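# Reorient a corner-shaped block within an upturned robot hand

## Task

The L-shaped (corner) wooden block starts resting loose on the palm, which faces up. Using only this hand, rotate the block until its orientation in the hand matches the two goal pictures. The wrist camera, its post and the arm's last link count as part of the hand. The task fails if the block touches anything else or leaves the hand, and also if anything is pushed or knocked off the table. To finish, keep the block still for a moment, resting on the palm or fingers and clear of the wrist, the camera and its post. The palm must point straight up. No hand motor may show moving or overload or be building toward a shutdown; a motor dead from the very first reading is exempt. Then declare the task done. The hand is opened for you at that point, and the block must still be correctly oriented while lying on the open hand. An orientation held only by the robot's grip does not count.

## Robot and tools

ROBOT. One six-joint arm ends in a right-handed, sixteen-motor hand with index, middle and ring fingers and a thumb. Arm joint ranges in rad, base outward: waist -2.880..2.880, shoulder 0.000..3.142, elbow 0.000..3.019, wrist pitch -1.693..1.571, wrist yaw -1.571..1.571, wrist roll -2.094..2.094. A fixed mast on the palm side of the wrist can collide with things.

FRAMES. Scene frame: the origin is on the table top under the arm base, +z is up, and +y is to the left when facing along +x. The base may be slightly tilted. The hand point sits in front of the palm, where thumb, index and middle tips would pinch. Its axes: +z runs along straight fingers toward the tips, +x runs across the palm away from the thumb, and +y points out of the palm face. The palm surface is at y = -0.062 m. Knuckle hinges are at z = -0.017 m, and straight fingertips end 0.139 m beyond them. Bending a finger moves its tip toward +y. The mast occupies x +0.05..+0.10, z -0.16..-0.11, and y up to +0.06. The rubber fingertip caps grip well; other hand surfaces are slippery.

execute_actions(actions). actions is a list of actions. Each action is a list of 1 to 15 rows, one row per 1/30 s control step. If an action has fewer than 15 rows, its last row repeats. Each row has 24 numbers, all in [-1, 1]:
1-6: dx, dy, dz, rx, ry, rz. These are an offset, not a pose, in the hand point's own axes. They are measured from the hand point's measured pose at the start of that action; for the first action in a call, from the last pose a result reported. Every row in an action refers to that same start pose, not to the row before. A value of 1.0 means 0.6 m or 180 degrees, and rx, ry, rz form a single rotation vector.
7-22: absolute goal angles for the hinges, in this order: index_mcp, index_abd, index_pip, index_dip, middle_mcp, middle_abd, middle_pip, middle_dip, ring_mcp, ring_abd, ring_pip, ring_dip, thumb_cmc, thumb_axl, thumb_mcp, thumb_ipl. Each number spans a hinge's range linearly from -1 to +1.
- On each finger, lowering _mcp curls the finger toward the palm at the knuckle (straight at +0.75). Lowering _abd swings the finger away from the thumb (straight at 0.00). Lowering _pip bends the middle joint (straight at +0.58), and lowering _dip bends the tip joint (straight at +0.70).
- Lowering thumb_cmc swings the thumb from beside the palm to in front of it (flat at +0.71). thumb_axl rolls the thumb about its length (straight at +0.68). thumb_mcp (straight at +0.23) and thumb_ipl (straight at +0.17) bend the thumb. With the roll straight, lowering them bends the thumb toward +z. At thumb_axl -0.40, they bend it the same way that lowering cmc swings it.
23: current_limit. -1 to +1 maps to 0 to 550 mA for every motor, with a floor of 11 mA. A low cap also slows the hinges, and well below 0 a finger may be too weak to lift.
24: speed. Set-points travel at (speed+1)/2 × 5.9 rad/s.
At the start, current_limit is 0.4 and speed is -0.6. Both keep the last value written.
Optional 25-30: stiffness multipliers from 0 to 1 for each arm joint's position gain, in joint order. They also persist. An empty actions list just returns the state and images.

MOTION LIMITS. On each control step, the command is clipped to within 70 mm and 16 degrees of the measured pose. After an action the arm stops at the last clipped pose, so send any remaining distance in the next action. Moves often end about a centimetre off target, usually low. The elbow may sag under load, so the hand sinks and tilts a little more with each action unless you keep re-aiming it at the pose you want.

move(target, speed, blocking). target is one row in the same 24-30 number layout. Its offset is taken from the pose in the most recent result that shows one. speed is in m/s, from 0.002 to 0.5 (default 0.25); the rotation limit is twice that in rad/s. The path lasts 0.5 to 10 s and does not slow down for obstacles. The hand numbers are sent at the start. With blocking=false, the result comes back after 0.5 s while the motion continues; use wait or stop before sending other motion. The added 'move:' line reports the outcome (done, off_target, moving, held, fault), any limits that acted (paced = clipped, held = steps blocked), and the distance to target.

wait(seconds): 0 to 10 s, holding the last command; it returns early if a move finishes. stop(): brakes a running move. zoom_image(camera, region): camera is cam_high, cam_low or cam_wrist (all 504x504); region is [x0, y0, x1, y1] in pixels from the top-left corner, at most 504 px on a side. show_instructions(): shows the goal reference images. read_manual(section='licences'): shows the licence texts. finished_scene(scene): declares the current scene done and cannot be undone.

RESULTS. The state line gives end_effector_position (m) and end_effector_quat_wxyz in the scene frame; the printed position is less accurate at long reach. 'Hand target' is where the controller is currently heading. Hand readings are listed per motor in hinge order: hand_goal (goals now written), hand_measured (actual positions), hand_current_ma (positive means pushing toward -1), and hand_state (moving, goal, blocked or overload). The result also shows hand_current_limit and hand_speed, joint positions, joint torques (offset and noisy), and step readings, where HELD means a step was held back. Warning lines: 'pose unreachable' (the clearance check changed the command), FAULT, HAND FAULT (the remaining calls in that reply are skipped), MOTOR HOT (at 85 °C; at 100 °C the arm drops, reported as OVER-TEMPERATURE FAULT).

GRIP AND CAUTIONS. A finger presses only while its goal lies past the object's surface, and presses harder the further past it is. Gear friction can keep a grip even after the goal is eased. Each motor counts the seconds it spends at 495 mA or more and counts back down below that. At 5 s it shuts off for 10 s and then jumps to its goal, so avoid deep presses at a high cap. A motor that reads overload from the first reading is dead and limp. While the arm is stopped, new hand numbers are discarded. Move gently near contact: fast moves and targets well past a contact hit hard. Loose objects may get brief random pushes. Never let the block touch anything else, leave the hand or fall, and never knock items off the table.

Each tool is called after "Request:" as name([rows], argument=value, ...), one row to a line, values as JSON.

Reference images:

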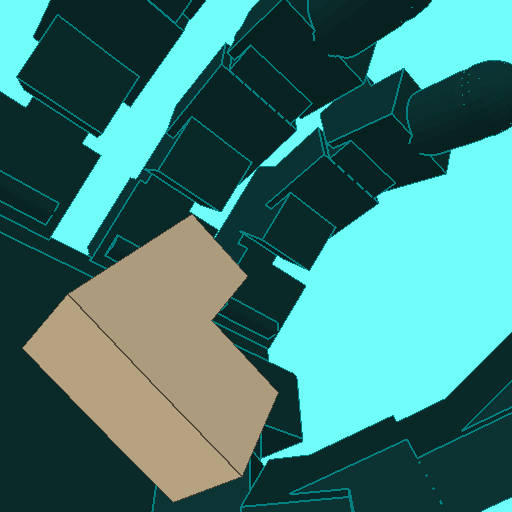

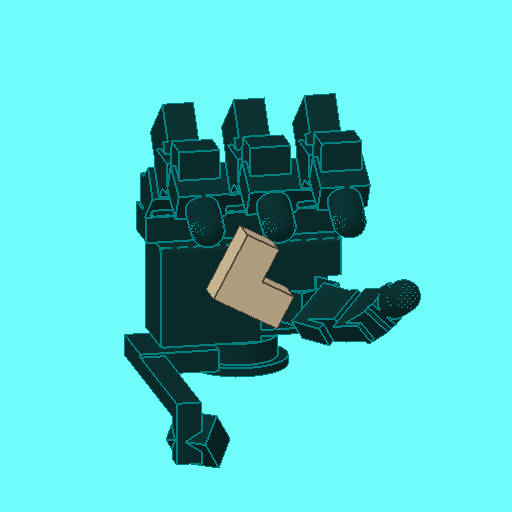

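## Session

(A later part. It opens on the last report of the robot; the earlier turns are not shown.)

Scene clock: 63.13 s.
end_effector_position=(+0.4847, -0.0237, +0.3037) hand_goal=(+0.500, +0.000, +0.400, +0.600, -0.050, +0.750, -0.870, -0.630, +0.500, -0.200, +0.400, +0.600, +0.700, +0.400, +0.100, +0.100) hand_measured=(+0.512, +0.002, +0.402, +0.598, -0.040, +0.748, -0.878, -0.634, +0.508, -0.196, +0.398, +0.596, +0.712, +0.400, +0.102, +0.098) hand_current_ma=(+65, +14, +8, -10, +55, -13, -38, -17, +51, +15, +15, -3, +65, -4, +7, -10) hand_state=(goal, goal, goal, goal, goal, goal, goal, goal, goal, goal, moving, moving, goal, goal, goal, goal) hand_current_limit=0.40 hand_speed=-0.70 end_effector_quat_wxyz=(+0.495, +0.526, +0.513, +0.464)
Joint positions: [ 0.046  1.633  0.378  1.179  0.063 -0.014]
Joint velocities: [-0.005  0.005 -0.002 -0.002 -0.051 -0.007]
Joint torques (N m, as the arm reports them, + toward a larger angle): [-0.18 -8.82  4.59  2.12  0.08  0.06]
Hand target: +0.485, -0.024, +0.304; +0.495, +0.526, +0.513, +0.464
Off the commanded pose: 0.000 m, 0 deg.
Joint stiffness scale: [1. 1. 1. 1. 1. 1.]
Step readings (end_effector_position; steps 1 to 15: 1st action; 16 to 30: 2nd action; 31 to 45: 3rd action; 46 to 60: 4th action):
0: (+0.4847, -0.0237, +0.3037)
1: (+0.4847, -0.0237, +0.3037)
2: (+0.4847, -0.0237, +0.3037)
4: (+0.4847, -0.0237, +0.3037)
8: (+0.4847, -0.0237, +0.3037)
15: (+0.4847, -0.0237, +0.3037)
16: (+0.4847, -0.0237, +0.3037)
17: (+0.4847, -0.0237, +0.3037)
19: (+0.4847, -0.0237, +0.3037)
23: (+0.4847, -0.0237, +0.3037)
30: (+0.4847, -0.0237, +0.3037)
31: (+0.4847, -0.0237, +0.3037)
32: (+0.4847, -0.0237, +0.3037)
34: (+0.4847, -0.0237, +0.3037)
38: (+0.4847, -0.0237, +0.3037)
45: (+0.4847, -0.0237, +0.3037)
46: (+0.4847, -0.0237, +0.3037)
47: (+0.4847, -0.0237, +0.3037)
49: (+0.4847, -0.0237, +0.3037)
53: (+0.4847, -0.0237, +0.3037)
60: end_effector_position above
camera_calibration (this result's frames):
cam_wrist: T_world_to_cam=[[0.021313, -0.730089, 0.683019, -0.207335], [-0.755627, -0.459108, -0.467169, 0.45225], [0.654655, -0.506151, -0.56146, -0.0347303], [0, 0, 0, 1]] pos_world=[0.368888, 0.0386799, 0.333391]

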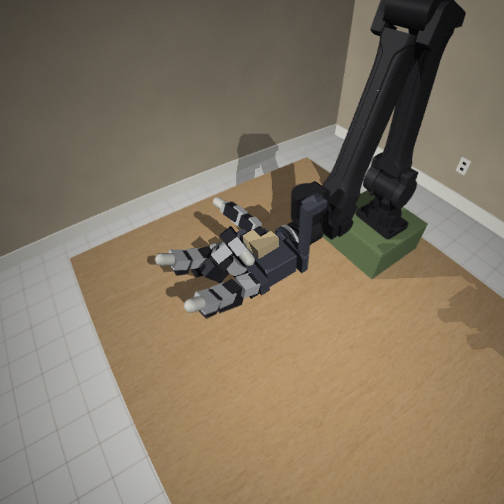

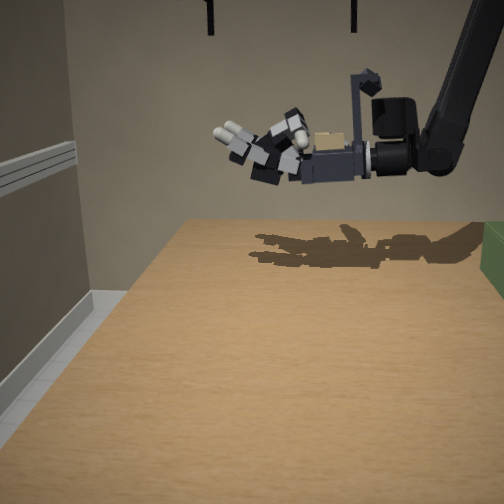

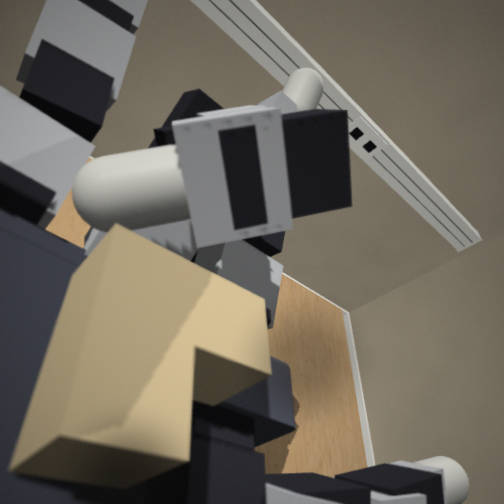

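Tip lines up with the corner. Advance.

Request:
execute_actions([
  [[0,0,0,0,0,0, 0.5,0,0.4,0.6, -0.2,0.75,-0.85,-0.62, 0.5,-0.2,0.4,0.6, 0.7,0.4,0.1,0.1,0.4,-0.75]],
  [[0,0,0,0,0,0, 0.5,0,0.4,0.6, -0.35,0.8,-0.82,-0.6, 0.5,-0.2,0.4,0.6, 0.7,0.4,0.1,0.1,0.4,-0.75]],
])

Request:
zoom_image(camera="cam_high", region=[180, 180, 320, 300])

Scene clock: 64.57 s.
end_effector_position=(+0.4847, -0.0237, +0.3037) hand_goal=(+0.500, +0.000, +0.400, +0.600, -0.350, +0.800, -0.820, -0.600, +0.500, -0.200, +0.400, +0.600, +0.700, +0.400, +0.100, +0.100) hand_measured=(+0.512, +0.002, +0.402, +0.598, -0.328, +0.802, -0.826, -0.606, +0.508, -0.196, +0.400, +0.598, +0.712, +0.400, +0.102, +0.098) hand_current_ma=(+65, +14, +8, -10, +116, +7, -30, -27, +51, +15, +2, -11, +65, -4, +7, -10) hand_state=(goal, goal, goal, goal, blocked, goal, goal, goal, goal, goal, goal, goal, goal, goal, goal, goal) hand_current_limit=0.40 hand_speed=-0.75 end_effector_quat_wxyz=(+0.495, +0.526, +0.513, +0.464)
Joint positions: [ 0.046  1.633  0.378  1.179  0.063 -0.014]
Joint velocities: [-0.024  0.005  0.002 -0.017  0.007  0.007]
Joint torques (N m, as the arm reports them, + toward a larger angle): [-0.32 -8.97  4.6   2.12  0.08  0.04]
Hand target: +0.485, -0.024, +0.304; +0.495, +0.526, +0.513, +0.464
Off the commanded pose: 0.000 m, 0 deg.
Joint stiffness scale: [1. 1. 1. 1. 1. 1.]
Step readings (end_effector_position; steps 1 to 15: 1st action; 16 to 30: 2nd action):
0: (+0.4847, -0.0237, +0.3037)
1: (+0.4847, -0.0237, +0.3037)
2: (+0.4847, -0.0237, +0.3037)
4: (+0.4847, -0.0237, +0.3037)
8: (+0.4847, -0.0237, +0.3037)
15: (+0.4847, -0.0237, +0.3037)
16: (+0.4847, -0.0237, +0.3037)
17: (+0.4847, -0.0237, +0.3037)
19: (+0.4847, -0.0237, +0.3037)
23: (+0.4847, -0.0237, +0.3037)
30: end_effector_position above
camera_calibration (this result's frames):
cam_wrist: T_world_to_cam=[[0.021313, -0.730089, 0.683019, -0.207335], [-0.755627, -0.459108, -0.467169, 0.45225], [0.654655, -0.506151, -0.56146, -0.0347303], [0, 0, 0, 1]] pos_world=[0.368888, 0.0386799, 0.333391]

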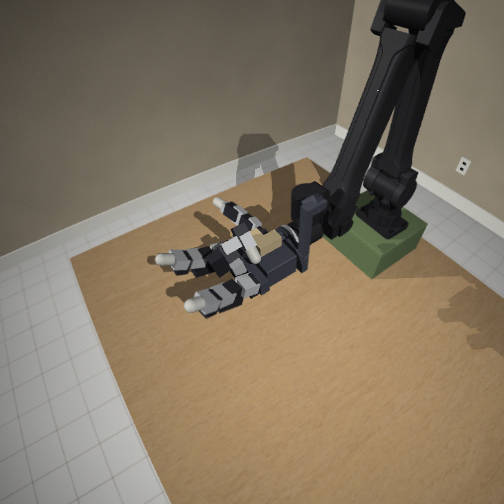

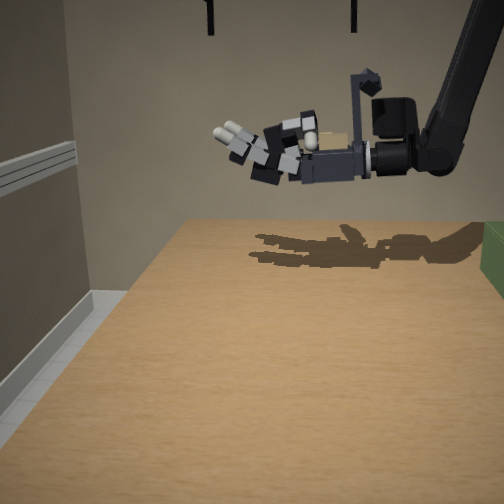

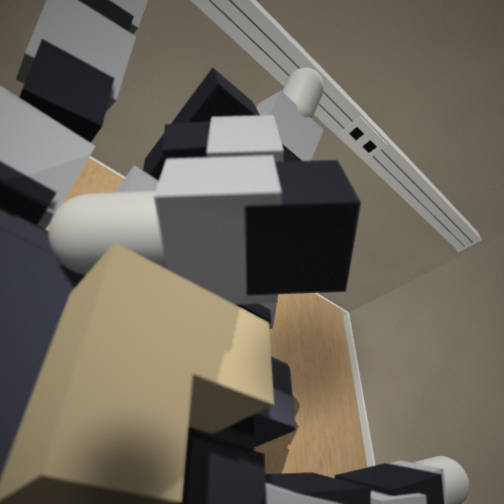

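Region (180, 180, 320, 300) of cam_high's 504x504 image, scaled by 3.600, with more detail than that image has; it fills the top 432 rows of this view, and the rest is white.

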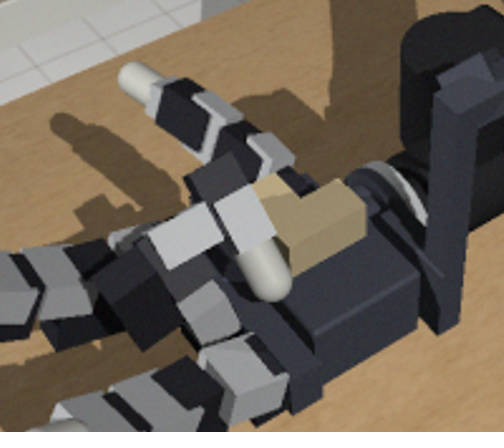

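Request:
execute_actions([
  [[0,0,0,0,0,0, 0.5,0,0.4,0.6, 0.1,0.5,-0.8,-0.6, 0.5,-0.2,0.4,0.6, 0.7,0.4,0.1,0.1,0.4,-0.1]],
  [[0,0,0,0,0,0, 0.5,0,0.4,0.6, 0.1,0,0.3,0.5, 0.5,-0.2,0.4,0.6, 0.7,0.4,0.1,0.1,0.4,0.2]],
  [[0,0,0,0,0,0, 0.5,0,0.4,0.6, -0.5,-0.4,0.3,0.5, 0.5,-0.2,0.4,0.6, 0.7,0.4,0.1,0.1,0.4,0]],
  [[0,0,0,0,0,0, 0.5,0,0.4,0.6, -0.73,-0.4,0.0,0.25, 0.5,-0.2,0.4,0.6, 0.7,0.4,0.1,0.1,0.4,-0.5]],
])

Request:
zoom_image(camera="cam_high", region=[180, 160, 340, 300])

Request:
zoom_image(camera="cam_low", region=[200, 60, 420, 200])

Scene clock: 69.63 s.
end_effector_position=(+0.4847, -0.0237, +0.3037) hand_goal=(+0.500, +0.000, +0.400, +0.600, -0.730, -0.400, +0.000, +0.250, +0.500, -0.200, +0.400, +0.600, +0.700, +0.400, +0.100, +0.100) hand_measured=(+0.512, +0.002, +0.402, +0.598, -0.718, -0.398, +0.000, +0.252, +0.508, -0.196, +0.400, +0.598, +0.712, +0.400, +0.102, +0.098) hand_current_ma=(+65, +14, +8, -10, -58, +5, +0, +11, +51, +14, +2, -11, +65, -4, +7, -10) hand_state=(goal, goal, goal, goal, moving, goal, goal, goal, goal, goal, goal, goal, goal, goal, goal, goal) hand_current_limit=0.40 hand_speed=-0.50 end_effector_quat_wxyz=(+0.495, +0.526, +0.513, +0.464)
Joint positions: [ 0.046  1.633  0.378  1.179  0.063 -0.014]
Joint velocities: [-0.015 -0.005 -0.022 -0.002 -0.037 -0.022]
Joint torques (N m, as the arm reports them, + toward a larger angle): [ 0.14 -8.99  4.69  2.02  0.1   0.08]
Hand target: +0.485, -0.024, +0.304; +0.495, +0.526, +0.513, +0.464
Off the commanded pose: 0.000 m, 0 deg.
Joint stiffness scale: [1. 1. 1. 1. 1. 1.]
Step readings (end_effector_position; steps 1 to 15: 1st action; 16 to 30: 2nd action; 31 to 45: 3rd action; 46 to 60: 4th action):
0: (+0.4847, -0.0237, +0.3037)
1: (+0.4847, -0.0237, +0.3037)
2: (+0.4847, -0.0237, +0.3037)
4: (+0.4847, -0.0237, +0.3037)
8: (+0.4847, -0.0237, +0.3037)
15: (+0.4847, -0.0237, +0.3037)
16: (+0.4847, -0.0237, +0.3037)
17: (+0.4847, -0.0237, +0.3037)
19: (+0.4847, -0.0237, +0.3037)
23: (+0.4847, -0.0237, +0.3037)
30: (+0.4847, -0.0237, +0.3037)
31: (+0.4847, -0.0237, +0.3037)
32: (+0.4847, -0.0237, +0.3037)
34: (+0.4847, -0.0237, +0.3037)
38: (+0.4847, -0.0237, +0.3037)
45: (+0.4847, -0.0237, +0.3037)
46: (+0.4847, -0.0237, +0.3037)
47: (+0.4847, -0.0237, +0.3037)
49: (+0.4847, -0.0237, +0.3037)
53: (+0.4847, -0.0237, +0.3037)
60: end_effector_position above
camera_calibration (this result's frames):
cam_wrist: T_world_to_cam=[[0.021313, -0.730089, 0.683019, -0.207335], [-0.755627, -0.459108, -0.467169, 0.45225], [0.654655, -0.506151, -0.56146, -0.0347303], [0, 0, 0, 1]] pos_world=[0.368888, 0.0386799, 0.333391]

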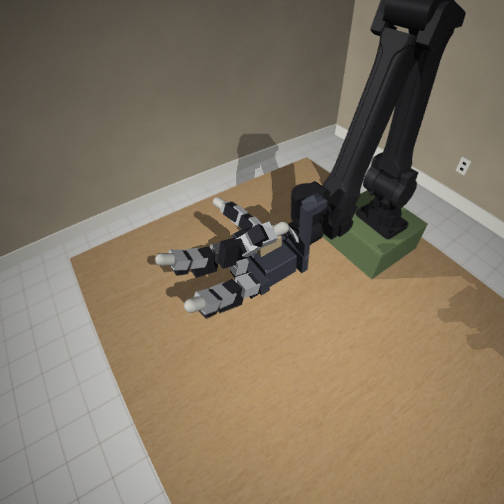

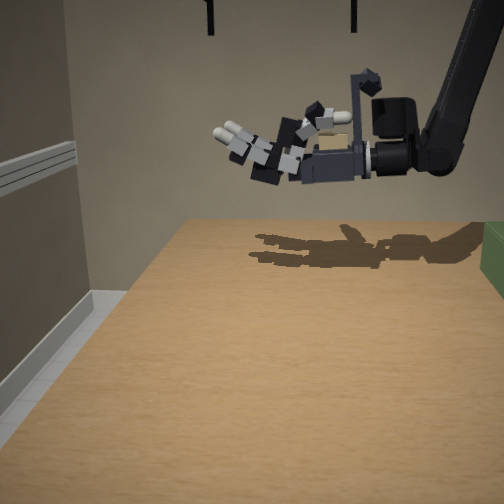

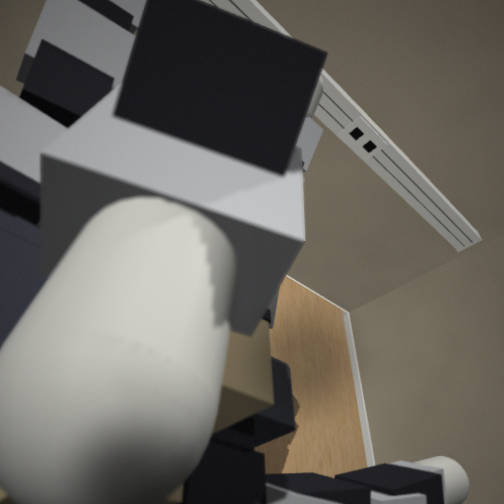

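Region (180, 160, 340, 300) of cam_high's 504x504 image, scaled by 3.150, with more detail than that image has; it fills the top 441 rows of this view, and the rest is white.

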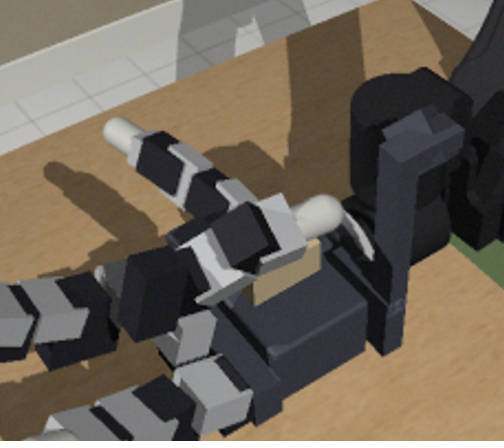

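Region (200, 60, 420, 200) of cam_low's 504x504 image, scaled by 2.291, with more detail than that image has; it fills the top 321 rows of this view, and the rest is white.

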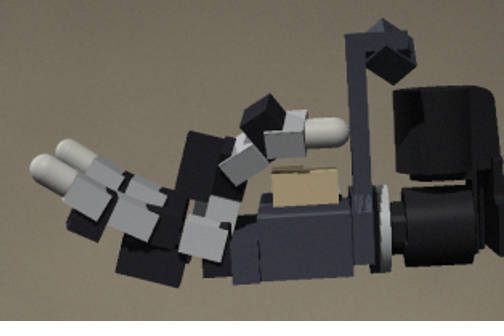

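Request:
execute_actions([
  [[0,0,0,0,0,0, 0.5,0,0.4,0.6, -0.66,-0.4,-0.15,0.05, 0.5,-0.2,0.4,0.6, 0.7,0.4,0.1,0.1,0.4,-0.6]],
  [[0,0,0,0,0,0, 0.5,0,0.4,0.6, -0.66,-0.4,-0.3,-0.05, 0.5,-0.2,0.4,0.6, 0.7,0.4,0.1,0.1,0.4,-0.7]],
])

Request:
zoom_image(camera="cam_high", region=[180, 160, 340, 300])

Request:
zoom_image(camera="cam_low", region=[200, 60, 420, 200])

Scene clock: 71.07 s.
end_effector_position=(+0.4847, -0.0237, +0.3037) hand_goal=(+0.500, +0.000, +0.400, +0.600, -0.660, -0.400, -0.300, -0.050, +0.500, -0.200, +0.400, +0.600, +0.700, +0.400, +0.100, +0.100) hand_measured=(+0.512, +0.002, +0.402, +0.598, -0.636, -0.398, -0.202, -0.010, +0.508, -0.196, +0.400, +0.598, +0.712, +0.400, +0.102, +0.098) hand_current_ma=(+65, +14, +8, -10, +128, +5, +384, +203, +51, +14, +2, -11, +65, -4, +7, -10) hand_state=(goal, goal, goal, goal, blocked, goal, blocked, blocked, goal, goal, goal, goal, goal, goal, goal, goal) hand_current_limit=0.40 hand_speed=-0.70 end_effector_quat_wxyz=(+0.495, +0.526, +0.513, +0.464)
Joint positions: [ 0.046  1.633  0.378  1.179  0.063 -0.014]
Joint velocities: [-0.005  0.015 -0.007  0.002  0.037  0.037]
Joint torques (N m, as the arm reports them, + toward a larger angle): [-0.22 -8.95  4.57  2.12  0.08  0.1 ]
Hand target: +0.485, -0.024, +0.304; +0.495, +0.526, +0.513, +0.464
Off the commanded pose: 0.000 m, 0 deg.
Joint stiffness scale: [1. 1. 1. 1. 1. 1.]
Step readings (end_effector_position; steps 1 to 15: 1st action; 16 to 30: 2nd action):
0: (+0.4847, -0.0237, +0.3037)
1: (+0.4847, -0.0237, +0.3037)
2: (+0.4847, -0.0237, +0.3037)
4: (+0.4847, -0.0237, +0.3037)
8: (+0.4847, -0.0237, +0.3037)
15: (+0.4847, -0.0237, +0.3037)
16: (+0.4847, -0.0237, +0.3037)
17: (+0.4847, -0.0237, +0.3037)
19: (+0.4847, -0.0237, +0.3037)
23: (+0.4847, -0.0237, +0.3037)
30: end_effector_position above
camera_calibration (this result's frames):
cam_wrist: T_world_to_cam=[[0.021313, -0.730089, 0.683019, -0.207335], [-0.755627, -0.459108, -0.467169, 0.45225], [0.654655, -0.506151, -0.56146, -0.0347303], [0, 0, 0, 1]] pos_world=[0.368888, 0.0386799, 0.333391]

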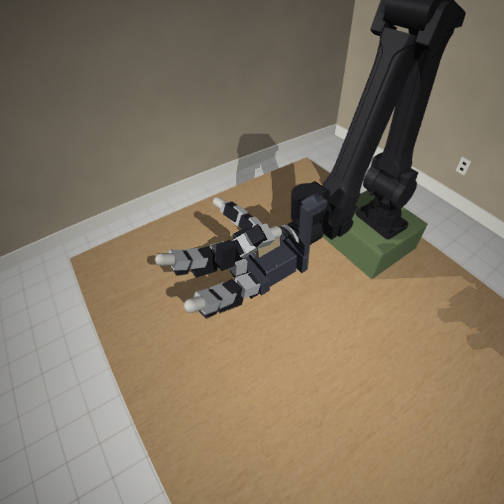

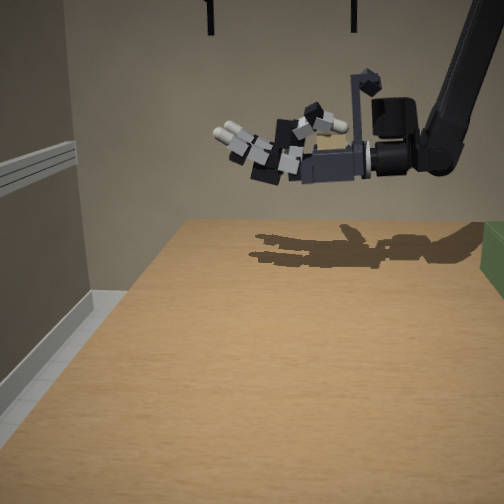

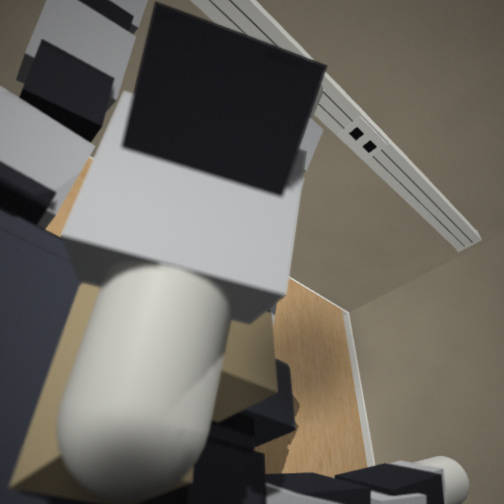

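Region (180, 160, 340, 300) of cam_high's 504x504 image, scaled by 3.150, with more detail than that image has; it fills the top 441 rows of this view, and the rest is white.

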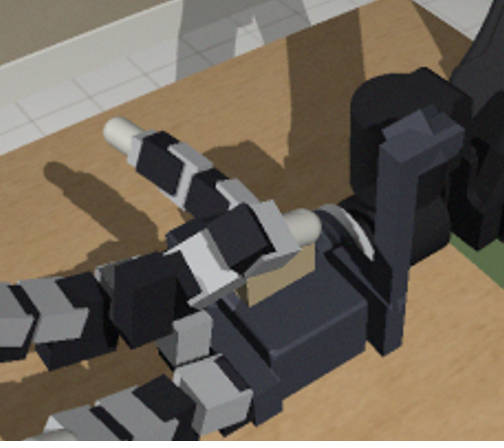

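Region (200, 60, 420, 200) of cam_low's 504x504 image, scaled by 2.291, with more detail than that image has; it fills the top 321 rows of this view, and the rest is white.

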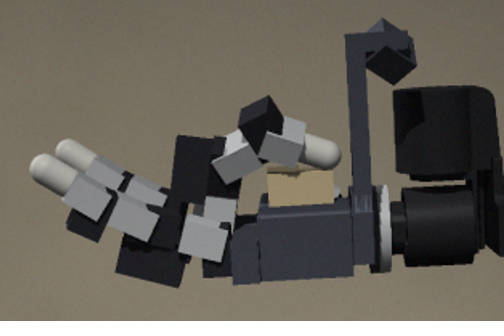

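Pressing on V's end. Lighten a bit and sweep toward the thumb.

Request:
execute_actions([
  [[0,0,0,0,0,0, 0.5,0,0.4,0.6, -0.65,-0.4,-0.24,-0.02, 0.5,-0.2,0.4,0.6, 0.7,0.4,0.1,0.1,0.4,-0.7]],
  [[0,0,0,0,0,0, 0.5,0,0.4,0.6, -0.66,-0.1,-0.25,-0.03, 0.5,-0.2,0.4,0.6, 0.7,0.4,0.1,0.1,0.4,-0.75]],
  [[0,0,0,0,0,0, 0.5,0,0.4,0.6, -0.66,0.2,-0.25,-0.03, 0.5,-0.2,0.4,0.6, 0.7,0.4,0.1,0.1,0.4,-0.75]],
  [[0,0,0,0,0,0, 0.5,0,0.4,0.6, -0.66,0.2,-0.25,-0.03, 0.5,-0.2,0.4,0.6, 0.7,0.4,0.1,0.1,0.4,-0.75]],
])

Request:
zoom_image(camera="cam_high", region=[180, 160, 340, 300])

Scene clock: 73.57 s.
end_effector_position=(+0.4847, -0.0237, +0.3037) hand_goal=(+0.500, +0.000, +0.400, +0.600, -0.660, +0.200, -0.250, -0.030, +0.500, -0.200, +0.400, +0.600, +0.700, +0.400, +0.100, +0.100) hand_measured=(+0.512, +0.002, +0.402, +0.598, -0.636, +0.186, -0.222, -0.014, +0.508, -0.196, +0.400, +0.598, +0.712, +0.400, +0.102, +0.098) hand_current_ma=(+65, +14, +8, -10, +130, -61, +136, +83, +51, +14, +2, -11, +65, -4, +7, -10) hand_state=(goal, goal, goal, goal, blocked, goal, blocked, goal, goal, goal, goal, goal, goal, goal, goal, goal) hand_current_limit=0.40 hand_speed=-0.75 end_effector_quat_wxyz=(+0.495, +0.526, +0.513, +0.464)
Joint positions: [ 0.046  1.633  0.378  1.179  0.063 -0.014]
Joint velocities: [-0.015 -0.015  0.002  0.007 -0.007  0.051]
Joint torques (N m, as the arm reports them, + toward a larger angle): [ 0.16 -8.97  4.55  2.05  0.09  0.05]
Hand target: +0.485, -0.024, +0.304; +0.495, +0.526, +0.513, +0.464
Off the commanded pose: 0.000 m, 0 deg.
Joint stiffness scale: [1. 1. 1. 1. 1. 1.]
Step readings (end_effector_position; steps 1 to 15: 1st action; 16 to 30: 2nd action; 31 to 45: 3rd action; 46 to 60: 4th action):
0: (+0.4847, -0.0237, +0.3037)
1: (+0.4847, -0.0237, +0.3037)
2: (+0.4847, -0.0237, +0.3037)
4: (+0.4847, -0.0237, +0.3037)
8: (+0.4847, -0.0237, +0.3037)
15: (+0.4847, -0.0237, +0.3037)
16: (+0.4847, -0.0237, +0.3037)
17: (+0.4847, -0.0237, +0.3037)
19: (+0.4847, -0.0237, +0.3037)
23: (+0.4847, -0.0237, +0.3037)
30: (+0.4847, -0.0237, +0.3037)
31: (+0.4847, -0.0237, +0.3037)
32: (+0.4847, -0.0237, +0.3037)
34: (+0.4847, -0.0237, +0.3037)
38: (+0.4847, -0.0237, +0.3037)
45: (+0.4847, -0.0237, +0.3037)
46: (+0.4847, -0.0237, +0.3037)
47: (+0.4847, -0.0237, +0.3037)
49: (+0.4847, -0.0237, +0.3037)
53: (+0.4847, -0.0237, +0.3037)
60: end_effector_position above
camera_calibration (this result's frames):
cam_wrist: T_world_to_cam=[[0.021313, -0.730089, 0.683019, -0.207335], [-0.755627, -0.459108, -0.467169, 0.45225], [0.654655, -0.506151, -0.56146, -0.0347303], [0, 0, 0, 1]] pos_world=[0.368888, 0.0386799, 0.333391]

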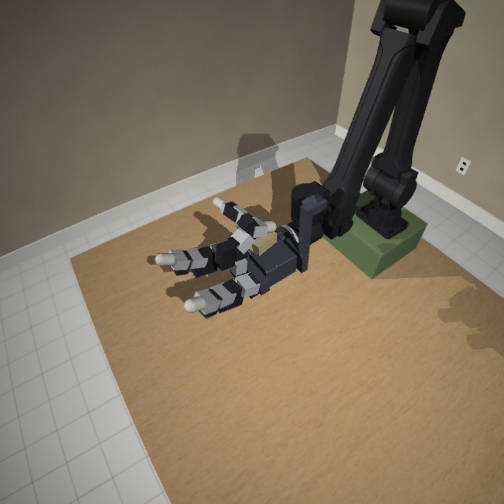

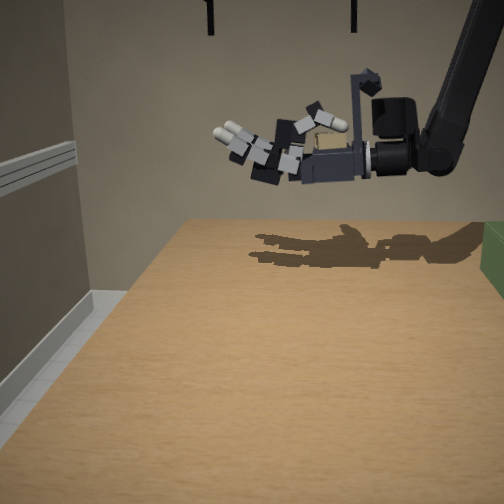

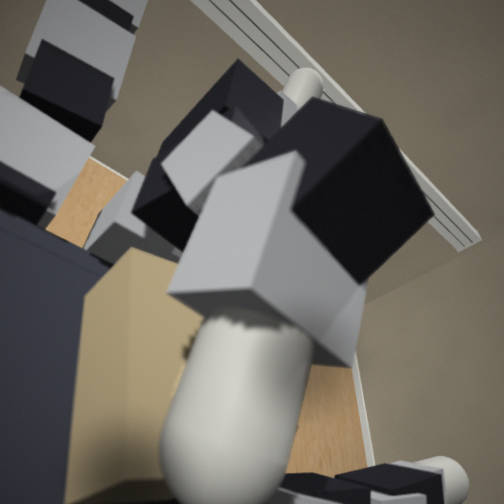

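Region (180, 160, 340, 300) of cam_high's 504x504 image, scaled by 3.150, with more detail than that image has; it fills the top 441 rows of this view, and the rest is white.

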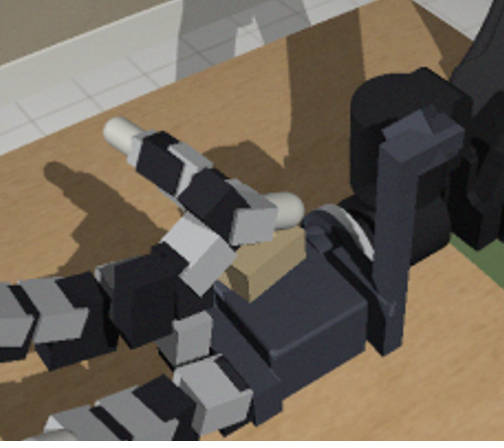

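Request:
execute_actions([
  [[0,0,0,0,0,0, 0.5,0,0.4,0.6, -0.67,0.4,-0.27,-0.04, 0.5,-0.2,0.4,0.6, 0.7,0.4,0.1,0.1,0.4,-0.75]],
  [[0,0,0,0,0,0, 0.5,0,0.4,0.6, -0.67,0.6,-0.27,-0.04, 0.5,-0.2,0.4,0.6, 0.7,0.4,0.1,0.1,0.4,-0.75]],
  [[0,0,0,0,0,0, 0.5,0,0.4,0.6, -0.67,0.6,-0.27,-0.04, 0.5,-0.2,0.4,0.6, 0.7,0.4,0.1,0.1,0.4,-0.75]],
])

Request:
zoom_image(camera="cam_high", region=[180, 160, 340, 300])

Scene clock: 75.53 s.
end_effector_position=(+0.4847, -0.0237, +0.3037) hand_goal=(+0.500, +0.000, +0.400, +0.600, -0.670, +0.600, -0.270, -0.040, +0.500, -0.200, +0.400, +0.600, +0.700, +0.400, +0.100, +0.100) hand_measured=(+0.512, +0.002, +0.402, +0.598, -0.614, +0.556, -0.216, -0.010, +0.508, -0.196, +0.400, +0.598, +0.712, +0.400, +0.102, +0.098) hand_current_ma=(+65, +14, +8, -10, +297, -192, +270, +150, +51, +14, +2, -11, +65, -4, +7, -10) hand_state=(goal, goal, goal, goal, blocked, blocked, blocked, blocked, goal, goal, goal, goal, goal, goal, goal, goal) hand_current_limit=0.40 hand_speed=-0.75 end_effector_quat_wxyz=(+0.495, +0.526, +0.513, +0.464)
Joint positions: [ 0.046  1.633  0.378  1.179  0.063 -0.014]
Joint velocities: [-0.005 -0.005 -0.012  0.002 -0.051  0.007]
Joint torques (N m, as the arm reports them, + toward a larger angle): [-0.07 -9.06  4.63  2.05  0.09  0.05]
Hand target: +0.485, -0.024, +0.304; +0.495, +0.526, +0.513, +0.464
Off the commanded pose: 0.000 m, 0 deg.
Joint stiffness scale: [1. 1. 1. 1. 1. 1.]
Step readings (end_effector_position; steps 1 to 15: 1st action; 16 to 30: 2nd action; 31 to 45: 3rd action):
0: (+0.4847, -0.0237, +0.3037)
1: (+0.4847, -0.0237, +0.3037)
2: (+0.4847, -0.0237, +0.3037)
4: (+0.4847, -0.0237, +0.3037)
8: (+0.4847, -0.0237, +0.3037)
15: (+0.4847, -0.0237, +0.3037)
16: (+0.4847, -0.0237, +0.3037)
17: (+0.4847, -0.0237, +0.3037)
19: (+0.4847, -0.0237, +0.3037)
23: (+0.4847, -0.0237, +0.3037)
30: (+0.4847, -0.0237, +0.3037)
31: (+0.4847, -0.0237, +0.3037)
32: (+0.4847, -0.0237, +0.3037)
34: (+0.4847, -0.0237, +0.3037)
38: (+0.4847, -0.0237, +0.3037)
45: end_effector_position above
camera_calibration (this result's frames):
cam_wrist: T_world_to_cam=[[0.021313, -0.730089, 0.683019, -0.207335], [-0.755627, -0.459108, -0.467169, 0.45225], [0.654655, -0.506151, -0.56146, -0.0347303], [0, 0, 0, 1]] pos_world=[0.368888, 0.0386799, 0.333391]

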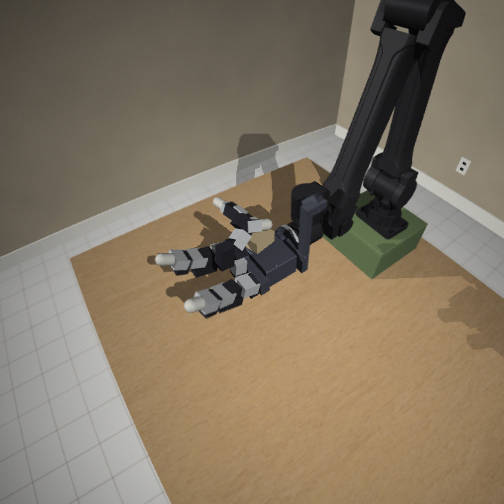

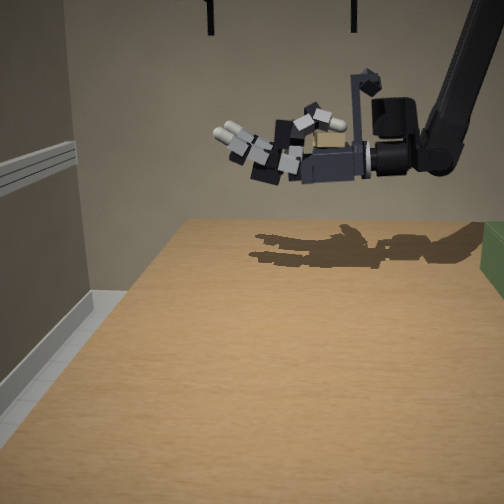

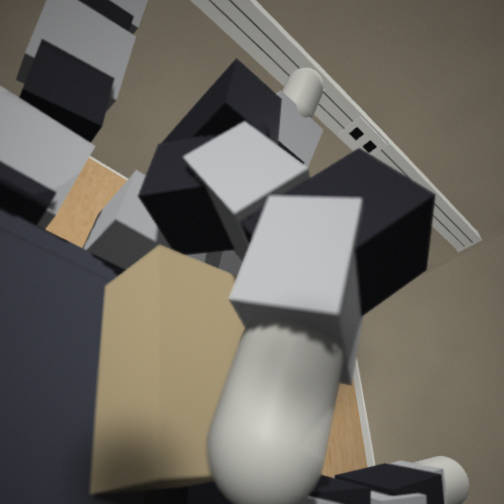

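Region (180, 160, 340, 300) of cam_high's 504x504 image, scaled by 3.150, with more detail than that image has; it fills the top 441 rows of this view, and the rest is white.

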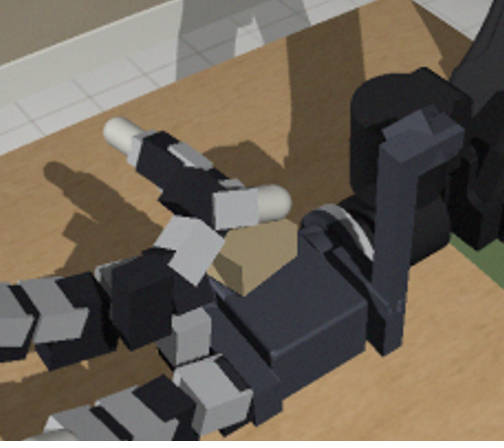

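Lift off and look.

Request:
execute_actions([
  [[0,0,0,0,0,0, 0.5,0,0.4,0.6, -0.62,0.55,0.1,0.2, 0.5,-0.2,0.4,0.6, 0.7,0.4,0.1,0.1,0.4,-0.5]],
  [[0,0,0,0,0,0, 0.5,0,0.4,0.6, 0.0,0.2,0.4,0.6, 0.5,-0.2,0.4,0.6, 0.7,0.4,0.1,0.1,0.4,0]],
  [[0,0,0,0,0,0, 0.5,0,0.4,0.6, 0.4,0,0.4,0.6, 0.5,0,0.4,0.6, 0.7,0.4,0.1,0.1,0.4,0]],
])

Request:
zoom_image(camera="cam_high", region=[180, 160, 340, 300])

Scene clock: 77.37 s.
end_effector_position=(+0.4847, -0.0237, +0.3037) hand_goal=(+0.500, +0.000, +0.400, +0.600, +0.400, +0.000, +0.400, +0.600, +0.500, +0.000, +0.400, +0.600, +0.700, +0.400, +0.100, +0.100) hand_measured=(+0.512, +0.002, +0.402, +0.598, +0.356, +0.004, +0.400, +0.598, +0.508, -0.004, +0.400, +0.598, +0.712, +0.400, +0.102, +0.098) hand_current_ma=(+65, +14, +8, -10, +27, +16, +0, -12, +51, -16, +2, -11, +65, -4, +7, -10) hand_state=(goal, goal, goal, goal, moving, goal, goal, goal, goal, goal, goal, goal, goal, goal, goal, goal) hand_current_limit=0.40 hand_speed=0.00 end_effector_quat_wxyz=(+0.495, +0.526, +0.513, +0.464)
Joint positions: [ 0.046  1.633  0.378  1.179  0.063 -0.014]
Joint velocities: [ 0.005 -0.015 -0.002  0.007 -0.007 -0.007]
Joint torques (N m, as the arm reports them, + toward a larger angle): [-0.01 -9.31  4.72  2.22  0.08  0.06]
Hand target: +0.485, -0.024, +0.304; +0.495, +0.526, +0.513, +0.464
Off the commanded pose: 0.000 m, 0 deg.
Joint stiffness scale: [1. 1. 1. 1. 1. 1.]
Step readings (end_effector_position; steps 1 to 15: 1st action; 16 to 30: 2nd action; 31 to 45: 3rd action):
0: (+0.4847, -0.0237, +0.3037)
1: (+0.4847, -0.0237, +0.3037)
2: (+0.4847, -0.0237, +0.3037)
4: (+0.4847, -0.0237, +0.3037)
8: (+0.4847, -0.0237, +0.3037)
15: (+0.4847, -0.0237, +0.3037)
16: (+0.4847, -0.0237, +0.3037)
17: (+0.4847, -0.0237, +0.3037)
19: (+0.4847, -0.0237, +0.3037)
23: (+0.4847, -0.0237, +0.3037)
30: (+0.4847, -0.0237, +0.3037)
31: (+0.4847, -0.0237, +0.3037)
32: (+0.4847, -0.0237, +0.3037)
34: (+0.4847, -0.0237, +0.3037)
38: (+0.4847, -0.0237, +0.3037)
45: end_effector_position above
camera_calibration (this result's frames):
cam_wrist: T_world_to_cam=[[0.021313, -0.730089, 0.683019, -0.207335], [-0.755627, -0.459108, -0.467169, 0.45225], [0.654655, -0.506151, -0.56146, -0.0347303], [0, 0, 0, 1]] pos_world=[0.368888, 0.0386799, 0.333391]

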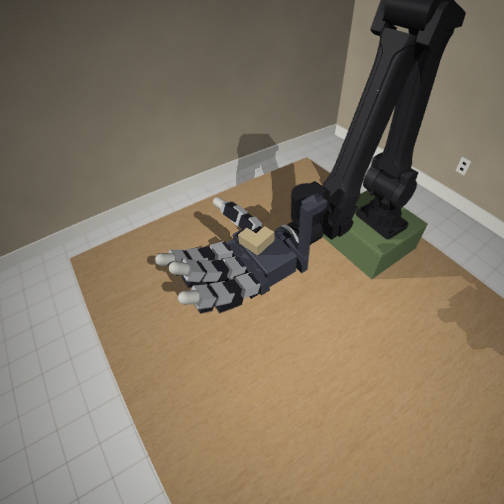

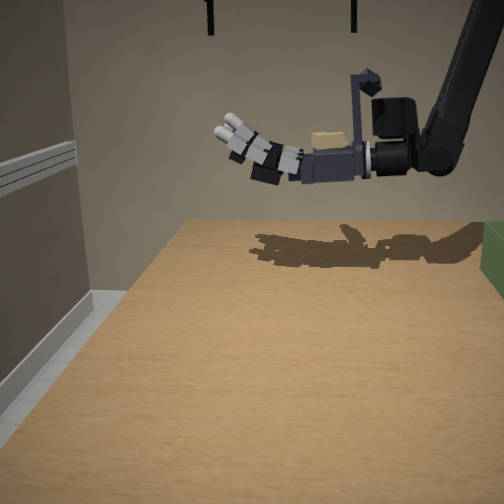

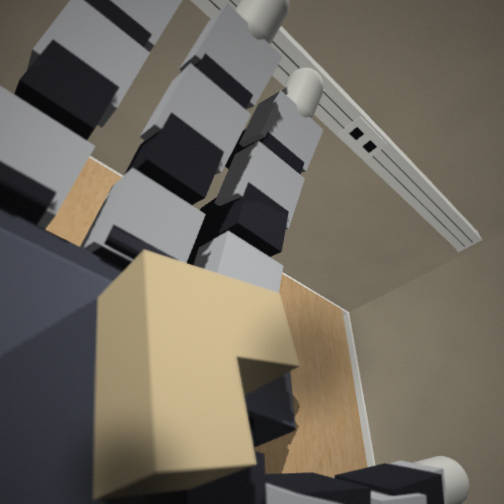

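Region (180, 160, 340, 300) of cam_high's 504x504 image, scaled by 3.150, with more detail than that image has; it fills the top 441 rows of this view, and the rest is white.

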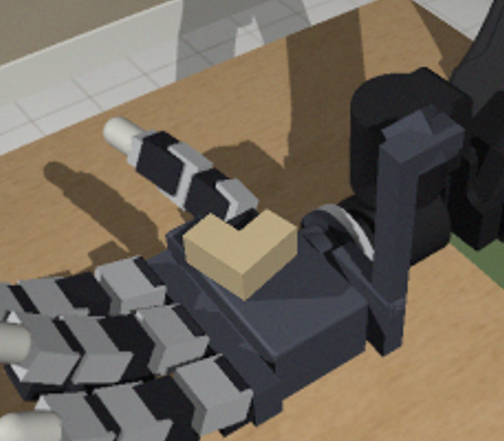

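Request:
execute_actions([
  [[0,0,0,0,0,0, 0.3,-0.3,-0.66,-0.44, -0.3,0.1,0.3,0.5, 0.5,0,0.4,0.6, 0.7,0.4,0.1,0.1,0.4,0.1]],
  [[0,0,0,0,0,0, -0.1,-0.3,-0.66,-0.44, -0.7,0.15,0.0,0.25, 0.5,0,0.4,0.6, 0.7,0.4,0.1,0.1,0.4,-0.2]],
  [[0,0,0,0,0,0, -0.28,-0.3,-0.66,-0.44, -0.66,0.15,-0.17,0.03, 0.5,0,0.4,0.6, 0.7,0.4,0.1,0.1,0.4,-0.6]],
  [[0,0,0,0,0,0, -0.28,-0.1,-0.66,-0.44, -0.66,0.15,-0.25,-0.03, 0.5,0,0.4,0.6, 0.7,0.4,0.1,0.1,0.4,-0.7]],
])

Request:
zoom_image(camera="cam_high", region=[180, 160, 340, 300])

Scene clock: 80.77 s.
end_effector_position=(+0.4847, -0.0237, +0.3037) hand_goal=(-0.280, -0.100, -0.660, -0.440, -0.660, +0.150, -0.250, -0.030, +0.500, +0.000, +0.400, +0.600, +0.700, +0.400, +0.100, +0.100) hand_measured=(-0.276, -0.104, -0.660, -0.438, -0.650, +0.148, -0.210, -0.006, +0.510, -0.004, +0.400, +0.598, +0.712, +0.400, +0.102, +0.098) hand_current_ma=(+28, -16, +1, +12, +53, -13, +203, +125, +53, -16, +2, -11, +65, -4, +7, -10) hand_state=(goal, goal, goal, goal, goal, goal, blocked, blocked, goal, goal, goal, goal, goal, goal, goal, goal) hand_current_limit=0.40 hand_speed=-0.70 end_effector_quat_wxyz=(+0.495, +0.526, +0.513, +0.464)
Joint positions: [ 0.046  1.633  0.378  1.179  0.063 -0.014]
Joint velocities: [ 0.005 -0.005  0.007 -0.012 -0.007 -0.037]
Joint torques (N m, as the arm reports them, + toward a larger angle): [-0.11 -9.24  4.38  1.97  0.1   0.05]
Hand target: +0.485, -0.024, +0.304; +0.495, +0.526, +0.513, +0.464
Off the commanded pose: 0.000 m, 0 deg.
Joint stiffness scale: [1. 1. 1. 1. 1. 1.]
Step readings (end_effector_position; steps 1 to 15: 1st action; 16 to 30: 2nd action; 31 to 45: 3rd action; 46 to 60: 4th action):
0: (+0.4847, -0.0237, +0.3037)
1: (+0.4847, -0.0237, +0.3037)
2: (+0.4847, -0.0237, +0.3037)
4: (+0.4847, -0.0237, +0.3037)
8: (+0.4847, -0.0237, +0.3037)
15: (+0.4847, -0.0237, +0.3037)
16: (+0.4847, -0.0237, +0.3037)
17: (+0.4847, -0.0237, +0.3037)
19: (+0.4847, -0.0237, +0.3037)
23: (+0.4847, -0.0237, +0.3037)
30: (+0.4847, -0.0237, +0.3037)
31: (+0.4847, -0.0237, +0.3037)
32: (+0.4847, -0.0237, +0.3037)
34: (+0.4847, -0.0237, +0.3037)
38: (+0.4847, -0.0237, +0.3037)
45: (+0.4847, -0.0237, +0.3037)
46: (+0.4847, -0.0237, +0.3037)
47: (+0.4847, -0.0237, +0.3037)
49: (+0.4847, -0.0237, +0.3037)
53: (+0.4847, -0.0237, +0.3037)
60: end_effector_position above
camera_calibration (this result's frames):
cam_wrist: T_world_to_cam=[[0.021313, -0.730089, 0.683019, -0.207335], [-0.755627, -0.459108, -0.467169, 0.45225], [0.654655, -0.506151, -0.56146, -0.0347303], [0, 0, 0, 1]] pos_world=[0.368888, 0.0386799, 0.333391]

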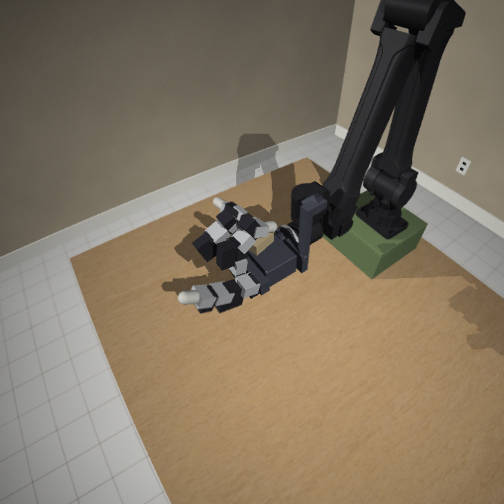

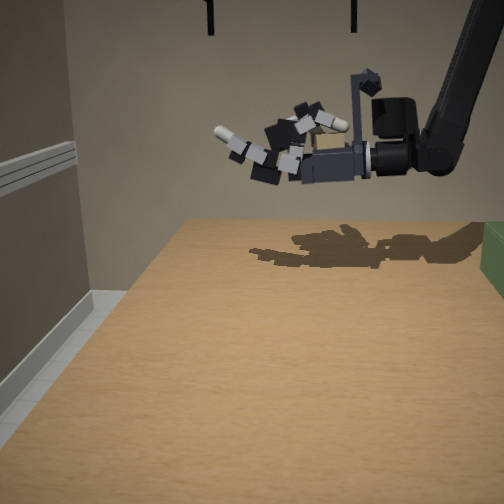

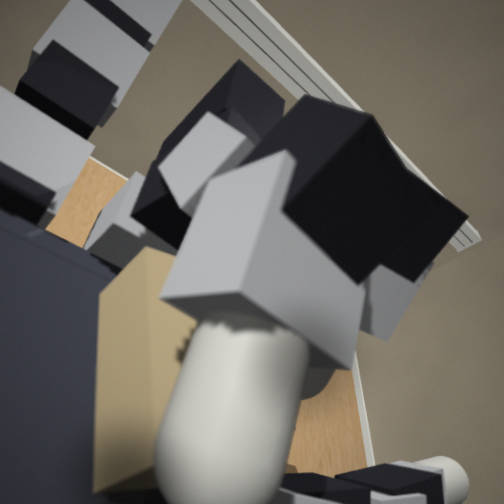

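Region (180, 160, 340, 300) of cam_high's 504x504 image, scaled by 3.150, with more detail than that image has; it fills the top 441 rows of this view, and the rest is white.

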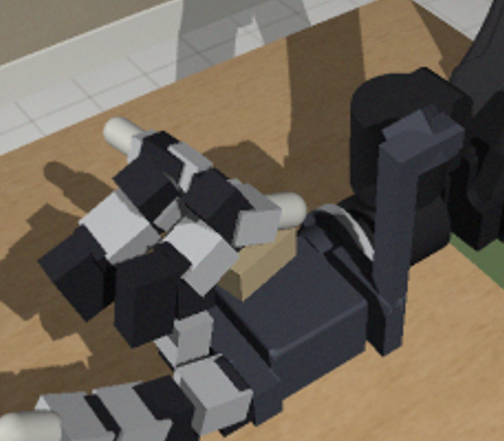

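Request:
execute_actions([
  [[0,0,0,0,0,0, -0.28,0.15,-0.66,-0.44, -0.66,0.25,-0.24,-0.03, 0.5,0,0.4,0.6, 0.7,0.4,0.1,0.1,0.4,-0.75]],
  [[0,0,0,0,0,0, -0.28,0.4,-0.66,-0.44, -0.66,0.38,-0.24,-0.03, 0.5,0,0.4,0.6, 0.7,0.4,0.1,0.1,0.4,-0.75]],
  [[0,0,0,0,0,0, -0.28,0.6,-0.66,-0.44, -0.65,0.5,-0.24,-0.03, 0.5,0,0.4,0.6, 0.7,0.4,0.1,0.1,0.4,-0.75]],
])

Request:
zoom_image(camera="cam_high", region=[180, 160, 340, 300])

Scene clock: 82.70 s.
end_effector_position=(+0.4847, -0.0237, +0.3037) hand_goal=(-0.280, +0.600, -0.660, -0.440, -0.650, +0.500, -0.240, -0.030, +0.500, +0.000, +0.400, +0.600, +0.700, +0.400, +0.100, +0.100) hand_measured=(-0.282, +0.598, -0.670, -0.444, -0.626, +0.484, -0.208, -0.008, +0.510, -0.004, +0.400, +0.598, +0.712, +0.400, +0.102, +0.098) hand_current_ma=(-7, -12, -46, -24, +130, -72, +166, +114, +53, -16, +2, -11, +65, -4, +7, -10) hand_state=(goal, goal, goal, goal, blocked, goal, blocked, blocked, goal, goal, goal, goal, goal, goal, goal, goal) hand_current_limit=0.40 hand_speed=-0.75 end_effector_quat_wxyz=(+0.495, +0.526, +0.513, +0.464)
Joint positions: [ 0.046  1.633  0.378  1.179  0.063 -0.014]
Joint velocities: [ 0.015  0.005 -0.002 -0.007  0.037  0.007]
Joint torques (N m, as the arm reports them, + toward a larger angle): [-0.22 -8.77  4.59  1.97  0.09  0.06]
Hand target: +0.485, -0.024, +0.304; +0.495, +0.526, +0.513, +0.464
Off the commanded pose: 0.000 m, 0 deg.
Joint stiffness scale: [1. 1. 1. 1. 1. 1.]
Step readings (end_effector_position; steps 1 to 15: 1st action; 16 to 30: 2nd action; 31 to 45: 3rd action):
0: (+0.4847, -0.0237, +0.3037)
1: (+0.4847, -0.0237, +0.3037)
2: (+0.4847, -0.0237, +0.3037)
4: (+0.4847, -0.0237, +0.3037)
8: (+0.4847, -0.0237, +0.3037)
15: (+0.4847, -0.0237, +0.3037)
16: (+0.4847, -0.0237, +0.3037)
17: (+0.4847, -0.0237, +0.3037)
19: (+0.4847, -0.0237, +0.3037)
23: (+0.4847, -0.0237, +0.3037)
30: (+0.4847, -0.0237, +0.3037)
31: (+0.4847, -0.0237, +0.3037)
32: (+0.4847, -0.0237, +0.3037)
34: (+0.4847, -0.0237, +0.3037)
38: (+0.4847, -0.0237, +0.3037)
45: end_effector_position above
camera_calibration (this result's frames):
cam_wrist: T_world_to_cam=[[0.021313, -0.730089, 0.683019, -0.207335], [-0.755627, -0.459108, -0.467169, 0.45225], [0.654655, -0.506151, -0.56146, -0.0347303], [0, 0, 0, 1]] pos_world=[0.368888, 0.0386799, 0.333391]

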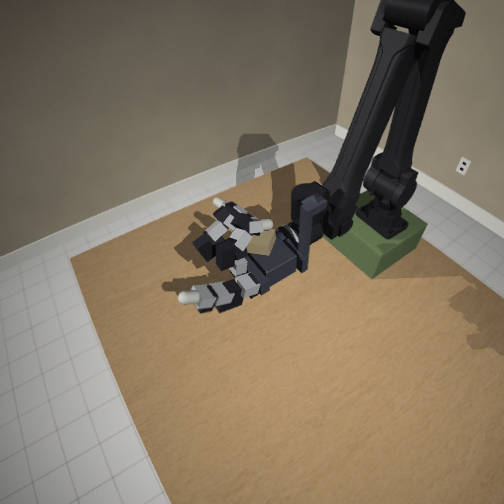

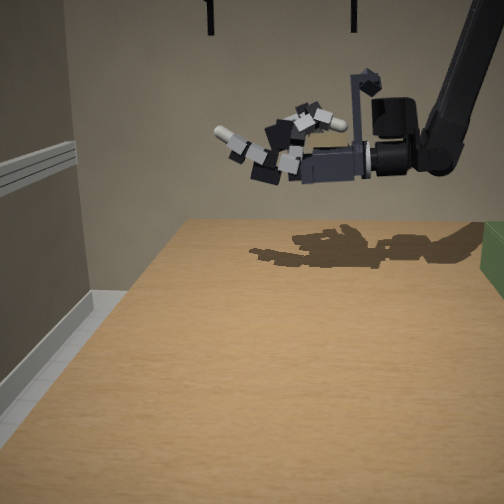

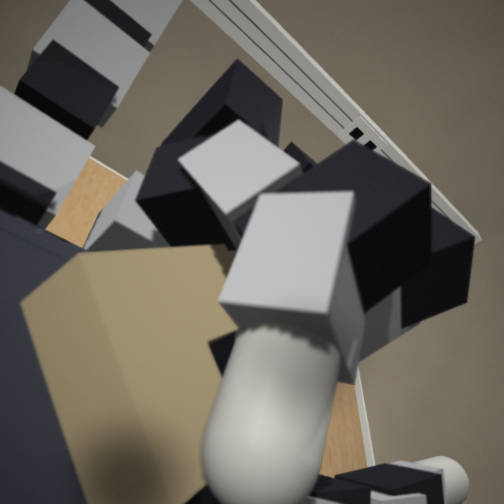

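Region (180, 160, 340, 300) of cam_high's 504x504 image, scaled by 3.150, with more detail than that image has; it fills the top 441 rows of this view, and the rest is white.

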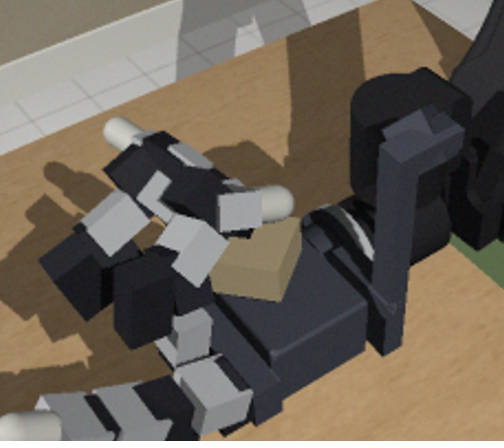

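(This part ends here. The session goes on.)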